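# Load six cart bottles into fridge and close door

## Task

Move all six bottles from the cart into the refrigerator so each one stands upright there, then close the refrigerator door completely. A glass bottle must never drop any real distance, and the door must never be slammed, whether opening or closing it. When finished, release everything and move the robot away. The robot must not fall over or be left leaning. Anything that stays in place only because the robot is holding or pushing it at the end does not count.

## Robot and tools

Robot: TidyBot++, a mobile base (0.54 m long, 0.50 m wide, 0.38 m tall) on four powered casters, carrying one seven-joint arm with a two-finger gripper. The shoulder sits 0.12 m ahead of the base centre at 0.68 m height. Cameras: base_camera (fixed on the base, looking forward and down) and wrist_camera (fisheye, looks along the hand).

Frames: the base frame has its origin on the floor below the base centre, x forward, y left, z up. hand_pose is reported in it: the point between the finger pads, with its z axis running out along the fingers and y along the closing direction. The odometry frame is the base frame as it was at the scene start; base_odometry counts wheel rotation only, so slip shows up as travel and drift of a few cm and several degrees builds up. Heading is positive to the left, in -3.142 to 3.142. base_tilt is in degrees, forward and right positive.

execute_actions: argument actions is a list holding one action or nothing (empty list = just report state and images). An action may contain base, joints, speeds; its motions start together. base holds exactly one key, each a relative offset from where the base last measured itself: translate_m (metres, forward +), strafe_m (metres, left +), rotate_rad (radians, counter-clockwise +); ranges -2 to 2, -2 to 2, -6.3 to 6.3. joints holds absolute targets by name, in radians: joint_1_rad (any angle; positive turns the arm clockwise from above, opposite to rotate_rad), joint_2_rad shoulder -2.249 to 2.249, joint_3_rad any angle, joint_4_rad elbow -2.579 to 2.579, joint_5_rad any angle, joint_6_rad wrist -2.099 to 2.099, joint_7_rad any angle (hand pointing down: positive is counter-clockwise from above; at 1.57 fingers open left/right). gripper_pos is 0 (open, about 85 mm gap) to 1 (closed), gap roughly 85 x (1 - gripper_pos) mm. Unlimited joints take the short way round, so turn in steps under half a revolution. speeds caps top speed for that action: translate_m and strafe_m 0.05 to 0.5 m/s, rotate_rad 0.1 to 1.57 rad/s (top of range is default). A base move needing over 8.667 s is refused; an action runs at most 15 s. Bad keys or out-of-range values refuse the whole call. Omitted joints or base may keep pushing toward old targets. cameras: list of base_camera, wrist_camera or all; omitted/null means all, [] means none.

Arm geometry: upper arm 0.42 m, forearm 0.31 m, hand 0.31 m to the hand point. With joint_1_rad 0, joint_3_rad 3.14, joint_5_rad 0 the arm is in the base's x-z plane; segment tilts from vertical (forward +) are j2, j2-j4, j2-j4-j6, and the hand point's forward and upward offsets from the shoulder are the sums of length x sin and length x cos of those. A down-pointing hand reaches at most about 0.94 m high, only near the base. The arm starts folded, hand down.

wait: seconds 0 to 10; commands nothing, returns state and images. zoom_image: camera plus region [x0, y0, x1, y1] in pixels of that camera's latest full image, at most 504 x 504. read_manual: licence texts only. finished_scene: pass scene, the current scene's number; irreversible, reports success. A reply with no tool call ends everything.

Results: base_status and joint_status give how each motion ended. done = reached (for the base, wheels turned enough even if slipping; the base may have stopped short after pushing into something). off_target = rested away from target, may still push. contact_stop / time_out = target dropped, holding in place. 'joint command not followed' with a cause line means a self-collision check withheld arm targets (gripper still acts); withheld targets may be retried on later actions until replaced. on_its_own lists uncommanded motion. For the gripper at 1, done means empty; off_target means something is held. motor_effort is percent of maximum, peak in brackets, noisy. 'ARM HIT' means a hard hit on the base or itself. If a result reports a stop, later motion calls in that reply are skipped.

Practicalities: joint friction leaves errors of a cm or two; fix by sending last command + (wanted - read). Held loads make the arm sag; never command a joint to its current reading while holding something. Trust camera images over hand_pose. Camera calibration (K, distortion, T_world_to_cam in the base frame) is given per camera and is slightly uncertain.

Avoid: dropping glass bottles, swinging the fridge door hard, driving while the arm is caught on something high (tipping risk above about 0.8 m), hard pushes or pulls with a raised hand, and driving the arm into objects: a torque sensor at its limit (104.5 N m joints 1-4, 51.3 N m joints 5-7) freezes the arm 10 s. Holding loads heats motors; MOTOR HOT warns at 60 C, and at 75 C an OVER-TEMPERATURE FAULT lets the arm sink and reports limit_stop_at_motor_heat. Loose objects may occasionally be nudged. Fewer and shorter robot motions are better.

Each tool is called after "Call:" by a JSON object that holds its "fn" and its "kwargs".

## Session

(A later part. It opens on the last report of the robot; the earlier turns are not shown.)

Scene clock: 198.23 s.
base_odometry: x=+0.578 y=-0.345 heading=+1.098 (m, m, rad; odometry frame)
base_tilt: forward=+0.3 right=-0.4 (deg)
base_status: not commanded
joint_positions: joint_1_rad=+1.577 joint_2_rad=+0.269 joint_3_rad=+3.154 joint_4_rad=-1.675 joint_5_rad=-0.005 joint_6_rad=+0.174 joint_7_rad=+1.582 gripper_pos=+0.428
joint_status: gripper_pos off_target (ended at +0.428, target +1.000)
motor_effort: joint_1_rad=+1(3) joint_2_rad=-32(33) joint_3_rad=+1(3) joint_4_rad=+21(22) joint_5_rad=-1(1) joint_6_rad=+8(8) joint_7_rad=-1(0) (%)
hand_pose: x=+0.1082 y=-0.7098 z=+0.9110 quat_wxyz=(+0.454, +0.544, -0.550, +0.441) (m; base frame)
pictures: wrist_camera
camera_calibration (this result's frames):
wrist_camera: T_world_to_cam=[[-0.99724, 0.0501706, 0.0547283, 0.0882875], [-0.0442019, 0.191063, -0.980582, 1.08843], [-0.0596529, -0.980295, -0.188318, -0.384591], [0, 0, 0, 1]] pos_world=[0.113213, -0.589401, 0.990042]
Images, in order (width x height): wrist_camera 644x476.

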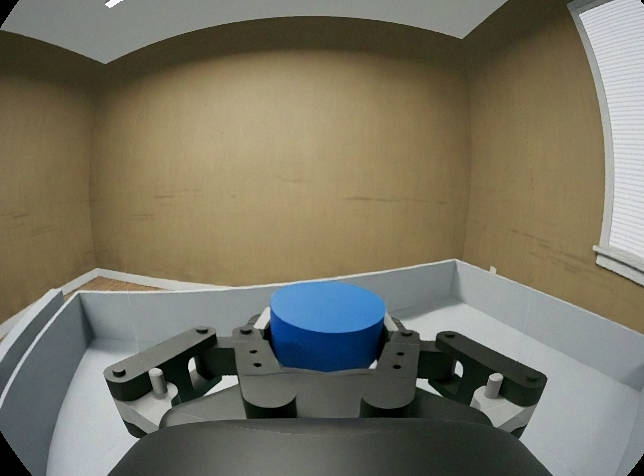

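Call:
{"fn": "execute_actions", "kwargs": {"actions": [{"joints":{"joint_2_rad":0.21,"joint_4_rad":-1.13,"joint_6_rad":-0.32}}], "cameras": []}}

Call:
{"fn": "execute_actions", "kwargs": {"actions": [{"base":{"translate_m":1.088},"joints":{"joint_1_rad":0.02}}], "cameras": []}}

Call:
{"fn": "execute_actions", "kwargs": {"actions": [{"base":{"strafe_m":-0.117}}]}}

Scene clock: 202.30 s.
base_odometry: x=+0.578 y=-0.344 heading=+1.098 (m, m, rad; odometry frame)
base_tilt: forward=+0.3 right=-0.4 (deg)
base_status: not commanded
joint_positions: joint_1_rad=+1.577 joint_2_rad=+0.246 joint_3_rad=+3.154 joint_4_rad=-1.163 joint_5_rad=-0.005 joint_6_rad=-0.316 joint_7_rad=+1.582 gripper_pos=+0.428
joint_status: all done
motor_effort: joint_1_rad=+0(1) joint_2_rad=-40(43) joint_3_rad=+1(1) joint_4_rad=+27(29) joint_5_rad=-1(1) joint_6_rad=+11(12) joint_7_rad=+0(0) (%)
hand_pose: x=+0.1092 y=-0.7203 z=+1.0926 quat_wxyz=(+0.466, +0.535, -0.539, +0.454) (m; base frame)
pictures: none
No camera images: the call's "cameras" was empty. Leave "cameras" out to get every camera's image.

Scene clock: 205.83 s.
base_odometry: x=+1.074 y=+0.624 heading=+1.098 (m, m, rad; odometry frame)
base_tilt: forward=+0.4 right=-0.4 (deg)
base_status: done
joint_positions: joint_1_rad=+0.031 joint_2_rad=+0.247 joint_3_rad=+3.148 joint_4_rad=-1.163 joint_5_rad=-0.005 joint_6_rad=-0.320 joint_7_rad=+1.582 gripper_pos=+0.428
joint_status: all done
motor_effort: joint_1_rad=+0(6) joint_2_rad=-38(44) joint_3_rad=+1(3) joint_4_rad=+26(28) joint_5_rad=-1(1) joint_6_rad=+11(12) joint_7_rad=+0(0) (%)
hand_pose: x=+0.8390 y=-0.0242 z=+1.0912 quat_wxyz=(+0.014, +0.761, -0.011, +0.649) (m; base frame)
pictures: none
No camera images: the call's "cameras" was empty. Leave "cameras" out to get every camera's image.

Scene clock: 207.17 s.
base_odometry: x=+1.178 y=+0.571 heading=+1.098 (m, m, rad; odometry frame)
base_tilt: forward=+0.4 right=-0.3 (deg)
base_status: done
joint_positions: joint_1_rad=+0.030 joint_2_rad=+0.247 joint_3_rad=+3.154 joint_4_rad=-1.163 joint_5_rad=-0.005 joint_6_rad=-0.320 joint_7_rad=+1.582 gripper_pos=+0.428
joint_status: not commanded
motor_effort: joint_1_rad=+0(4) joint_2_rad=-39(41) joint_3_rad=+1(2) joint_4_rad=+27(26) joint_5_rad=+0(1) joint_6_rad=+11(12) joint_7_rad=+0(0) (%)
hand_pose: x=+0.8390 y=-0.0271 z=+1.0911 quat_wxyz=(+0.016, +0.761, -0.012, +0.649) (m; base frame)
pictures: base_camera, wrist_camera
camera_calibration (this result's frames):
wrist_camera: T_world_to_cam=[[-0.0737952, -0.995872, 0.0528599, -0.0281323], [-0.151871, -0.0411641, -0.987543, 1.25852], [0.985642, -0.0809038, -0.148206, -0.534177], [0, 0, 0, 1]] pos_world=[0.715563, -0.0194273, 1.16516]
Images, in order (width x height): base_camera 644x364, wrist_camera 644x476.

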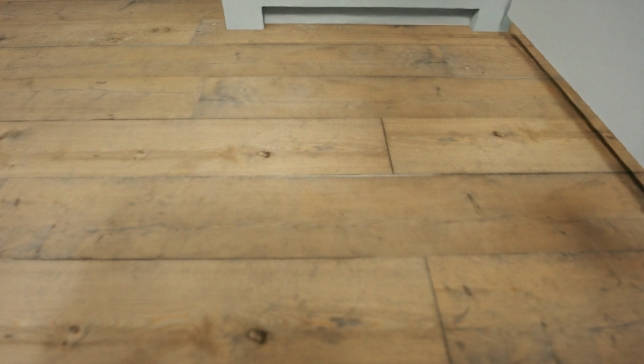

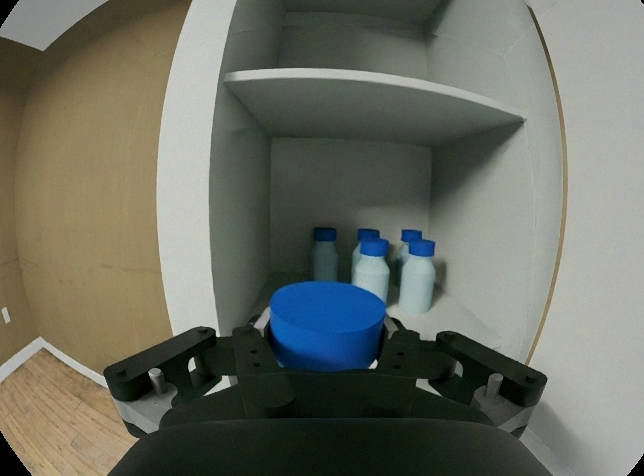

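Call:
{"fn": "execute_actions", "kwargs": {"actions": [{"base":{"translate_m":0.39},"speeds":{"translate_m":0.35},"joints":{"joint_4_rad":-1.15}}], "cameras": []}}

Call:
{"fn": "execute_actions", "kwargs": {"actions": [{"joints":{"joint_4_rad":-1.27,"joint_6_rad":-0.24}}], "cameras": ["wrist_camera"]}}

Scene clock: 210.90 s.
base_odometry: x=+1.356 y=+0.918 heading=+1.097 (m, m, rad; odometry frame)
base_tilt: forward=+0.4 right=-0.4 (deg)
base_status: done
joint_positions: joint_1_rad=+0.030 joint_2_rad=+0.244 joint_3_rad=+3.154 joint_4_rad=-1.169 joint_5_rad=-0.005 joint_6_rad=-0.321 joint_7_rad=+1.582 gripper_pos=+0.428
joint_status: all done
motor_effort: joint_1_rad=+0(1) joint_2_rad=-40(42) joint_3_rad=+1(1) joint_4_rad=+27(29) joint_5_rad=-1(1) joint_6_rad=+12(12) joint_7_rad=+0(0) (%)
hand_pose: x=+0.8378 y=-0.0271 z=+1.0889 quat_wxyz=(+0.016, +0.762, -0.012, +0.647) (m; base frame)
pictures: none
No camera images: the call's "cameras" was empty. Leave "cameras" out to get every camera's image.

Scene clock: 211.87 s.
base_odometry: x=+1.356 y=+0.918 heading=+1.098 (m, m, rad; odometry frame)
base_tilt: forward=+0.3 right=-0.4 (deg)
base_status: not commanded
joint_positions: joint_1_rad=+0.029 joint_2_rad=+0.237 joint_3_rad=+3.154 joint_4_rad=-1.265 joint_5_rad=-0.006 joint_6_rad=-0.275 joint_7_rad=+1.582 gripper_pos=+0.428
joint_status: all done
motor_effort: joint_1_rad=+0(2) joint_2_rad=-35(39) joint_3_rad=+1(3) joint_4_rad=+24(27) joint_5_rad=-1(1) joint_6_rad=+9(11) joint_7_rad=-1(0) (%)
hand_pose: x=+0.8357 y=-0.0268 z=+1.0486 quat_wxyz=(+0.015, +0.776, -0.013, +0.630) (m; base frame)
pictures: wrist_camera
camera_calibration (this result's frames):
wrist_camera: T_world_to_cam=[[-0.0709713, -0.996014, 0.0540295, -0.0293832], [-0.198534, -0.0389773, -0.979319, 1.24659], [0.977521, -0.0802302, -0.194976, -0.48141], [0, 0, 0, 1]] pos_world=[0.715994, -0.019301, 1.12853]
Images, in order (width x height): wrist_camera 644x476.

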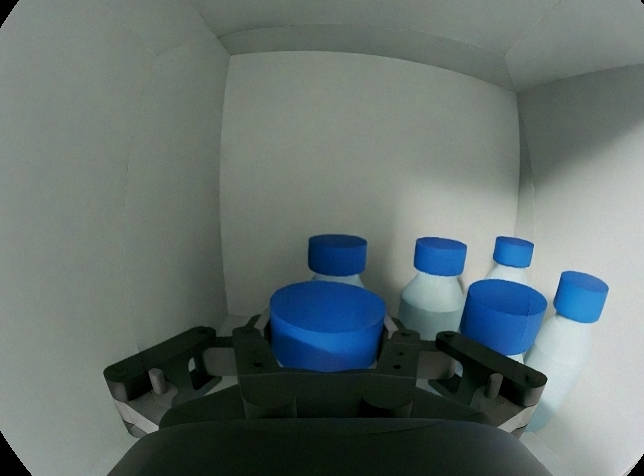

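Call:
{"fn": "execute_actions", "kwargs": {"actions": [{"joints":{"gripper_pos":0.2}}], "cameras": []}}

Call:
{"fn": "execute_actions", "kwargs": {"actions": [{"base":{"translate_m":-0.45}}], "cameras": ["wrist_camera"]}}

Call:
{"fn": "execute_actions", "kwargs": {"actions": [{"base":{"translate_m":-0.3},"joints":{"joint_2_rad":0.1,"joint_4_rad":-2.5,"joint_6_rad":1.03,"gripper_pos":1}}], "cameras": []}}

Call:
{"fn": "execute_actions", "kwargs": {"actions": [{"base":{"strafe_m":-0.68},"speeds":{"strafe_m":0.4}}]}}

Scene clock: 217.43 s.
base_odometry: x=+1.356 y=+0.918 heading=+1.098 (m, m, rad; odometry frame)
base_tilt: forward=+0.4 right=-0.4 (deg)
base_status: not commanded
joint_positions: joint_1_rad=+0.029 joint_2_rad=+0.226 joint_3_rad=+3.154 joint_4_rad=-1.265 joint_5_rad=-0.006 joint_6_rad=-0.267 joint_7_rad=+1.582 gripper_pos=+0.200
joint_status: all done
motor_effort: joint_1_rad=+0(1) joint_2_rad=-33(36) joint_3_rad=+1(2) joint_4_rad=+22(25) joint_5_rad=+0(1) joint_6_rad=+8(10) joint_7_rad=+0(0) (%)
hand_pose: x=+0.8321 y=-0.0267 z=+1.0590 quat_wxyz=(+0.015, +0.770, -0.013, +0.638) (m; base frame)
pictures: none
No camera images: the call's "cameras" was empty. Leave "cameras" out to get every camera's image.

Scene clock: 219.83 s.
base_odometry: x=+1.151 y=+0.517 heading=+1.098 (m, m, rad; odometry frame)
base_tilt: forward=+0.3 right=-0.4 (deg)
base_status: done
joint_positions: joint_1_rad=+0.029 joint_2_rad=+0.208 joint_3_rad=+3.154 joint_4_rad=-1.265 joint_5_rad=-0.006 joint_6_rad=-0.263 joint_7_rad=+1.582 gripper_pos=+0.200
joint_status: not commanded
motor_effort: joint_1_rad=+0(2) joint_2_rad=-31(38) joint_3_rad=+1(3) joint_4_rad=+22(24) joint_5_rad=+0(1) joint_6_rad=+8(8) joint_7_rad=+0(0) (%)
hand_pose: x=+0.8255 y=-0.0261 z=+1.0727 quat_wxyz=(+0.015, +0.763, -0.012, +0.646) (m; base frame)
pictures: wrist_camera
camera_calibration (this result's frames):
wrist_camera: T_world_to_cam=[[-0.0725671, -0.995989, 0.0523523, -0.0276161], [-0.158671, -0.0402934, -0.986509, 1.2429], [0.984661, -0.0798948, -0.15511, -0.515305], [0, 0, 0, 1]] pos_world=[0.702609, -0.0185948, 1.14765]
Images, in order (width x height): wrist_camera 644x476.

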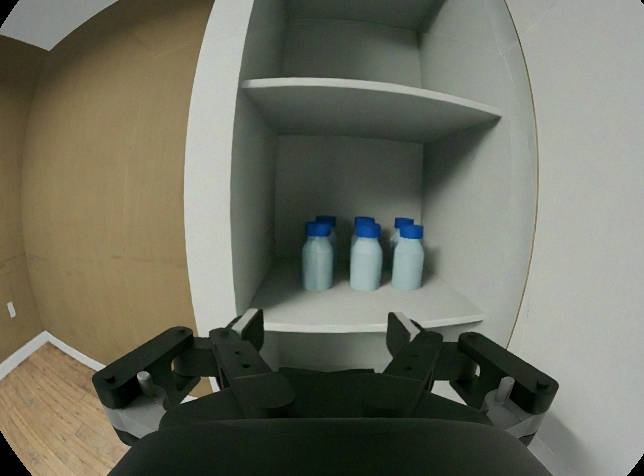

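Scene clock: 222.33 s.
base_odometry: x=+1.015 y=+0.250 heading=+1.098 (m, m, rad; odometry frame)
base_tilt: forward=+0.3 right=-0.4 (deg)
base_status: done
joint_positions: joint_1_rad=+0.029 joint_2_rad=+0.118 joint_3_rad=+3.154 joint_4_rad=-2.487 joint_5_rad=-0.006 joint_6_rad=+1.004 joint_7_rad=+1.582 gripper_pos=+0.999
joint_status: all done
motor_effort: joint_1_rad=+0(1) joint_2_rad=-20(35) joint_3_rad=+1(0) joint_4_rad=+15(22) joint_5_rad=-1(0) joint_6_rad=+8(9) joint_7_rad=+0(0) (%)
hand_pose: x=+0.6401 y=-0.0213 z=+0.8200 quat_wxyz=(+0.019, +0.718, -0.013, +0.696) (m; base frame)
pictures: none
No camera images: the call's "cameras" was empty. Leave "cameras" out to get every camera's image.

Scene clock: 225.20 s.
base_odometry: x=+1.620 y=-0.060 heading=+1.098 (m, m, rad; odometry frame)
base_tilt: forward=+0.4 right=-0.4 (deg)
base_status: done
joint_positions: joint_1_rad=+0.029 joint_2_rad=+0.118 joint_3_rad=+3.153 joint_4_rad=-2.487 joint_5_rad=-0.006 joint_6_rad=+1.004 joint_7_rad=+1.582 gripper_pos=+0.999
joint_status: not commanded
motor_effort: joint_1_rad=+0(3) joint_2_rad=-20(20) joint_3_rad=+1(3) joint_4_rad=+15(15) joint_5_rad=+0(1) joint_6_rad=+8(8) joint_7_rad=+0(0) (%)
hand_pose: x=+0.6400 y=-0.0213 z=+0.8202 quat_wxyz=(+0.019, +0.717, -0.013, +0.696) (m; base frame)
pictures: base_camera, wrist_camera
camera_calibration (this result's frames):
wrist_camera: T_world_to_cam=[[-0.0854635, -0.995155, 0.0486007, -0.0117046], [-0.0239162, -0.0467161, -0.998622, 0.888139], [0.996054, -0.0865081, -0.0198078, -0.489801], [0, 0, 0, 1]] pos_world=[0.508109, -0.0125293, 0.877782]
Images, in order (width x height): base_camera 644x364, wrist_camera 644x476.

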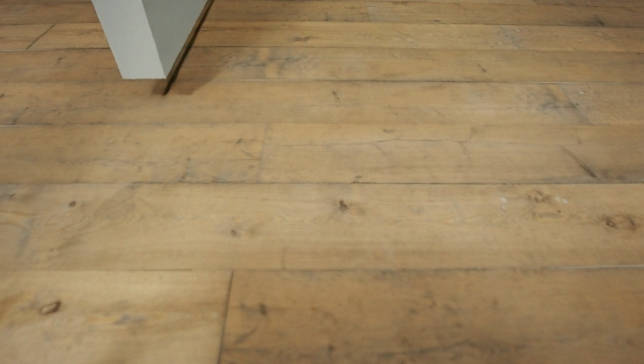

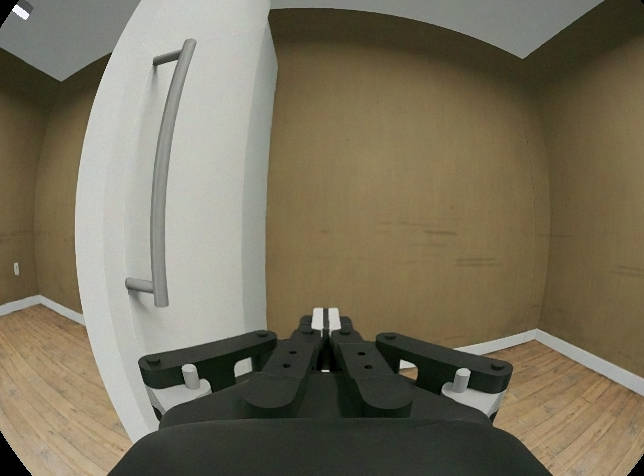

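Call:
{"fn": "execute_actions", "kwargs": {"actions": [{"base":{"translate_m":0.22},"joints":{"joint_2_rad":0.9,"joint_4_rad":-2.4,"joint_6_rad":1.73}}], "cameras": ["wrist_camera"]}}

Call:
{"fn": "execute_actions", "kwargs": {"actions": [{"base":{"strafe_m":0.17}}], "cameras": []}}

Call:
{"fn": "execute_actions", "kwargs": {"actions": [{"base":{"strafe_m":0.25},"speeds":{"strafe_m":0.08}}]}}

Scene clock: 230.10 s.
base_odometry: x=+1.720 y=+0.136 heading=+1.097 (m, m, rad; odometry frame)
base_tilt: forward=+0.3 right=-0.4 (deg)
base_status: done
joint_positions: joint_1_rad=+0.029 joint_2_rad=+0.888 joint_3_rad=+3.153 joint_4_rad=-2.417 joint_5_rad=-0.006 joint_6_rad=+1.703 joint_7_rad=+1.582 gripper_pos=+0.999
joint_status: all done
motor_effort: joint_1_rad=+0(0) joint_2_rad=-34(35) joint_3_rad=+1(0) joint_4_rad=+4(15) joint_5_rad=+0(1) joint_6_rad=+8(9) joint_7_rad=+0(1) (%)
hand_pose: x=+0.7052 y=-0.0224 z=+0.6274 quat_wxyz=(+0.022, +0.718, -0.008, +0.696) (m; base frame)
pictures: wrist_camera
camera_calibration (this result's frames):
wrist_camera: T_world_to_cam=[[-0.081982, -0.99479, 0.0606006, -0.00786944], [-0.0252541, -0.0587123, -0.997955, 0.697358], [0.996314, -0.0833448, -0.0203092, -0.558489], [0, 0, 0, 1]] pos_world=[0.573396, -0.0134321, 0.685066]
Images, in order (width x height): wrist_camera 644x476.

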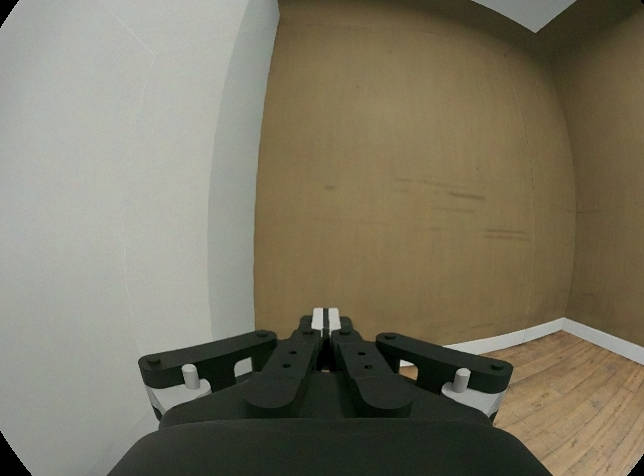

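Scene clock: 231.63 s.
base_odometry: x=+1.569 y=+0.213 heading=+1.097 (m, m, rad; odometry frame)
base_tilt: forward=+0.4 right=-0.4 (deg)
base_status: done
joint_positions: joint_1_rad=+0.022 joint_2_rad=+0.888 joint_3_rad=+3.153 joint_4_rad=-2.416 joint_5_rad=-0.007 joint_6_rad=+1.704 joint_7_rad=+1.582 gripper_pos=+0.999
joint_status: not commanded
motor_effort: joint_1_rad=+0(3) joint_2_rad=-34(35) joint_3_rad=+0(1) joint_4_rad=+3(2) joint_5_rad=-1(1) joint_6_rad=+8(8) joint_7_rad=+0(0) (%)
hand_pose: x=+0.7056 y=-0.0182 z=+0.6278 quat_wxyz=(+0.020, +0.717, -0.006, +0.696) (m; base frame)
pictures: none
No camera images: the call's "cameras" was empty. Leave "cameras" out to get every camera's image.

Scene clock: 235.27 s.
base_odometry: x=+1.346 y=+0.328 heading=+1.097 (m, m, rad; odometry frame)
base_tilt: forward=+0.4 right=-0.4 (deg)
base_status: done
joint_positions: joint_1_rad=+0.023 joint_2_rad=+0.888 joint_3_rad=+3.154 joint_4_rad=-2.415 joint_5_rad=-0.018 joint_6_rad=+1.704 joint_7_rad=+1.582 gripper_pos=+0.999
joint_status: not commanded
motor_effort: joint_1_rad=+0(5) joint_2_rad=-34(36) joint_3_rad=+0(3) joint_4_rad=+3(4) joint_5_rad=-1(4) joint_6_rad=+8(9) joint_7_rad=+1(0) (%)
hand_pose: x=+0.7056 y=-0.0227 z=+0.6281 quat_wxyz=(+0.025, +0.717, -0.009, +0.697) (m; base frame)
pictures: base_camera, wrist_camera
camera_calibration (this result's frames):
wrist_camera: T_world_to_cam=[[-0.0881235, -0.994134, 0.0627028, -0.00514606], [-0.0230724, -0.0608937, -0.997878, 0.696449], [0.995842, -0.0893832, -0.0175709, -0.560469], [0, 0, 0, 1]] pos_world=[0.573754, -0.012803, 0.685446]
Images, in order (width x height): base_camera 644x364, wrist_camera 644x476.

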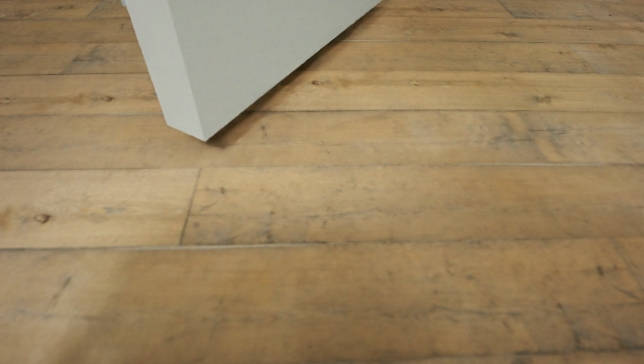

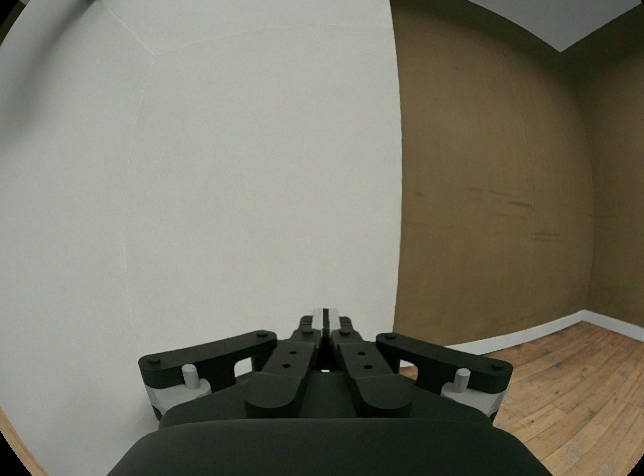

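Call:
{"fn": "execute_actions", "kwargs": {"actions": [{"base":{"strafe_m":0.18},"speeds":{"strafe_m":0.08}}]}}

Call:
{"fn": "wait", "kwargs": {"seconds": 2}}

Scene clock: 239.33 s.
base_odometry: x=+1.186 y=+0.410 heading=+1.097 (m, m, rad; odometry frame)
base_tilt: forward=+0.4 right=-0.4 (deg)
base_status: done
joint_positions: joint_1_rad=+0.023 joint_2_rad=+0.888 joint_3_rad=+3.154 joint_4_rad=-2.415 joint_5_rad=-0.018 joint_6_rad=+1.704 joint_7_rad=+1.582 gripper_pos=+0.999
joint_status: not commanded
motor_effort: joint_1_rad=+0(2) joint_2_rad=-34(36) joint_3_rad=+0(1) joint_4_rad=+4(3) joint_5_rad=+0(1) joint_6_rad=+8(8) joint_7_rad=+0(0) (%)
hand_pose: x=+0.7057 y=-0.0225 z=+0.6281 quat_wxyz=(+0.025, +0.717, -0.009, +0.697) (m; base frame)
pictures: base_camera, wrist_camera
camera_calibration (this result's frames):
wrist_camera: T_world_to_cam=[[-0.0877979, -0.994165, 0.0626639, -0.00515699], [-0.0229906, -0.0608678, -0.997881, 0.69642], [0.995873, -0.0890526, -0.0175124, -0.560516], [0, 0, 0, 1]] pos_world=[0.573761, -0.0126527, 0.685451]
Images, in order (width x height): base_camera 644x364, wrist_camera 644x476.

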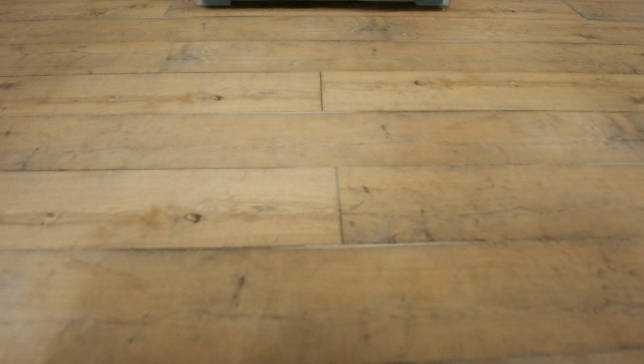

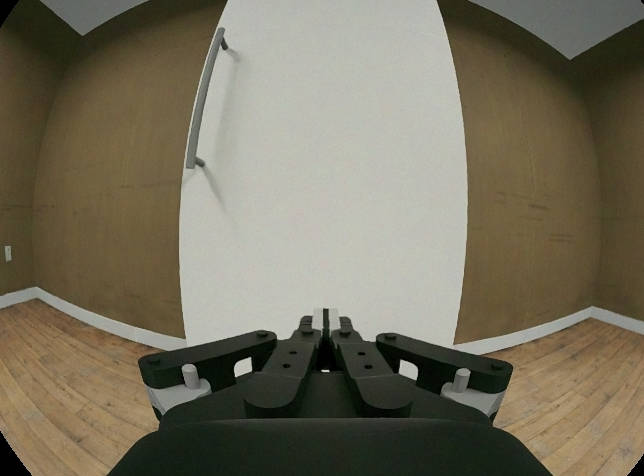

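Scene clock: 241.33 s.
base_odometry: x=+1.186 y=+0.410 heading=+1.097 (m, m, rad; odometry frame)
base_tilt: forward=+0.4 right=-0.4 (deg)
base_status: done
joint_positions: joint_1_rad=+0.023 joint_2_rad=+0.888 joint_3_rad=+3.154 joint_4_rad=-2.415 joint_5_rad=-0.018 joint_6_rad=+1.704 joint_7_rad=+1.582 gripper_pos=+0.999
joint_status: not commanded
motor_effort: joint_1_rad=+0(2) joint_2_rad=-34(36) joint_3_rad=+0(1) joint_4_rad=+3(3) joint_5_rad=-1(1) joint_6_rad=+9(8) joint_7_rad=+0(0) (%)
hand_pose: x=+0.7057 y=-0.0225 z=+0.6281 quat_wxyz=(+0.025, +0.717, -0.009, +0.697) (m; base frame)
wait: 2.00 s; at rest by 0.27 s
pictures: base_camera, wrist_camera
camera_calibration (this result's frames):
wrist_camera: T_world_to_cam=[[-0.0877979, -0.994165, 0.062664, -0.00515699], [-0.0229905, -0.0608678, -0.997881, 0.69642], [0.995873, -0.0890525, -0.0175123, -0.560516], [0, 0, 0, 1]] pos_world=[0.573761, -0.0126527, 0.685451]
Images, in order (width x height): base_camera 644x364, wrist_camera 644x476.

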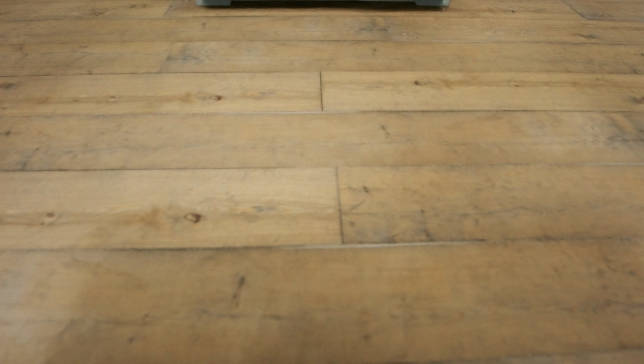

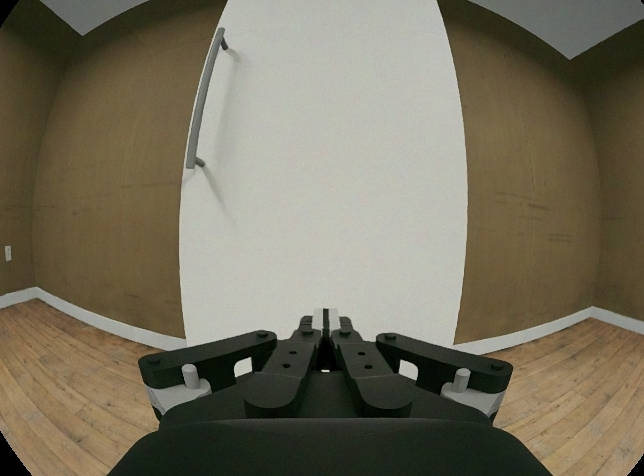

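Call:
{"fn": "execute_actions", "kwargs": {"actions": [{"base":{"translate_m":0.27},"speeds":{"translate_m":0.3}}], "cameras": []}}

Call:
{"fn": "execute_actions", "kwargs": {"actions": [{"base":{"translate_m":0.08},"speeds":{"translate_m":0.05}}]}}

Scene clock: 244.73 s.
base_odometry: x=+1.309 y=+0.650 heading=+1.097 (m, m, rad; odometry frame)
base_tilt: forward=+0.4 right=-0.4 (deg)
base_status: done
joint_positions: joint_1_rad=+0.023 joint_2_rad=+0.889 joint_3_rad=+3.154 joint_4_rad=-2.410 joint_5_rad=-0.018 joint_6_rad=+1.706 joint_7_rad=+1.582 gripper_pos=+0.999
joint_status: not commanded
motor_effort: joint_1_rad=+0(1) joint_2_rad=-35(36) joint_3_rad=+1(0) joint_4_rad=+4(5) joint_5_rad=+0(1) joint_6_rad=+8(9) joint_7_rad=+0(0) (%)
hand_pose: x=+0.7074 y=-0.0226 z=+0.6297 quat_wxyz=(+0.025, +0.715, -0.009, +0.699) (m; base frame)
pictures: none
No camera images: the call's "cameras" was empty. Leave "cameras" out to get every camera's image.

Scene clock: 246.80 s.
base_odometry: x=+1.346 y=+0.722 heading=+1.098 (m, m, rad; odometry frame)
base_tilt: forward=+0.4 right=-0.4 (deg)
base_status: done
joint_positions: joint_1_rad=+0.023 joint_2_rad=+0.889 joint_3_rad=+3.154 joint_4_rad=-2.409 joint_5_rad=-0.018 joint_6_rad=+1.706 joint_7_rad=+1.582 gripper_pos=+0.999
joint_status: not commanded
motor_effort: joint_1_rad=+0(1) joint_2_rad=-35(36) joint_3_rad=+1(0) joint_4_rad=+4(5) joint_5_rad=-1(1) joint_6_rad=+8(8) joint_7_rad=+0(0) (%)
hand_pose: x=+0.7075 y=-0.0226 z=+0.6297 quat_wxyz=(+0.025, +0.715, -0.009, +0.699) (m; base frame)
pictures: base_camera, wrist_camera
camera_calibration (this result's frames):
wrist_camera: T_world_to_cam=[[-0.0881373, -0.994157, 0.0623124, -0.00466525], [-0.0164114, -0.0610981, -0.997997, 0.693419], [0.995973, -0.0889834, -0.0109305, -0.566561], [0, 0, 0, 1]] pos_world=[0.575249, -0.012686, 0.686128]
Images, in order (width x height): base_camera 644x364, wrist_camera 644x476.

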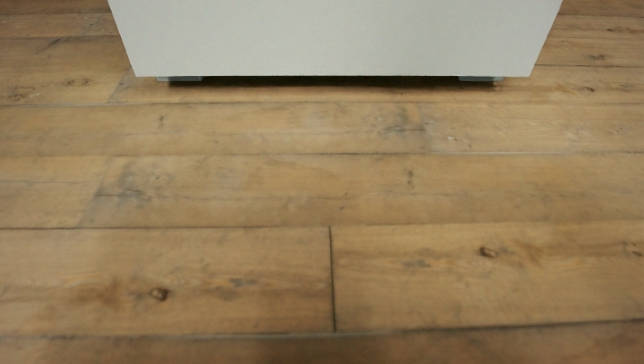

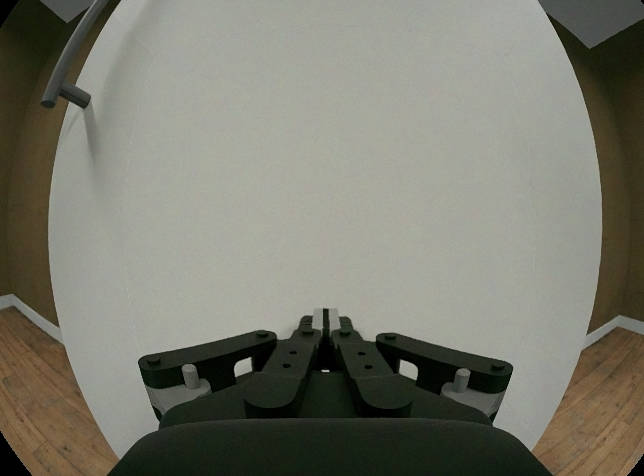

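Both feet show equally under the door, so it is shut.

Call:
{"fn": "execute_actions", "kwargs": {"actions": [{"base":{"translate_m":-0.3}}], "cameras": []}}

Call:
{"fn": "finished_scene", "kwargs": {"scene": 2}}

Scene clock: 250.00 s.
base_odometry: x=+1.209 y=+0.455 heading=+1.098 (m, m, rad; odometry frame)
base_tilt: forward=+0.3 right=-0.4 (deg)
base_status: done
joint_positions: joint_1_rad=+0.023 joint_2_rad=+0.890 joint_3_rad=+3.154 joint_4_rad=-2.405 joint_5_rad=-0.018 joint_6_rad=+1.706 joint_7_rad=+1.582 gripper_pos=+0.999
joint_status: not commanded
motor_effort: joint_1_rad=+0(3) joint_2_rad=-35(36) joint_3_rad=+0(1) joint_4_rad=+4(6) joint_5_rad=-1(0) joint_6_rad=+8(8) joint_7_rad=+0(1) (%)
hand_pose: x=+0.7088 y=-0.0226 z=+0.6304 quat_wxyz=(+0.025, +0.713, -0.009, +0.700) (m; base frame)
pictures: none
No camera images: the call's "cameras" was empty. Leave "cameras" out to get every camera's image.

The scene is finished: the task was done.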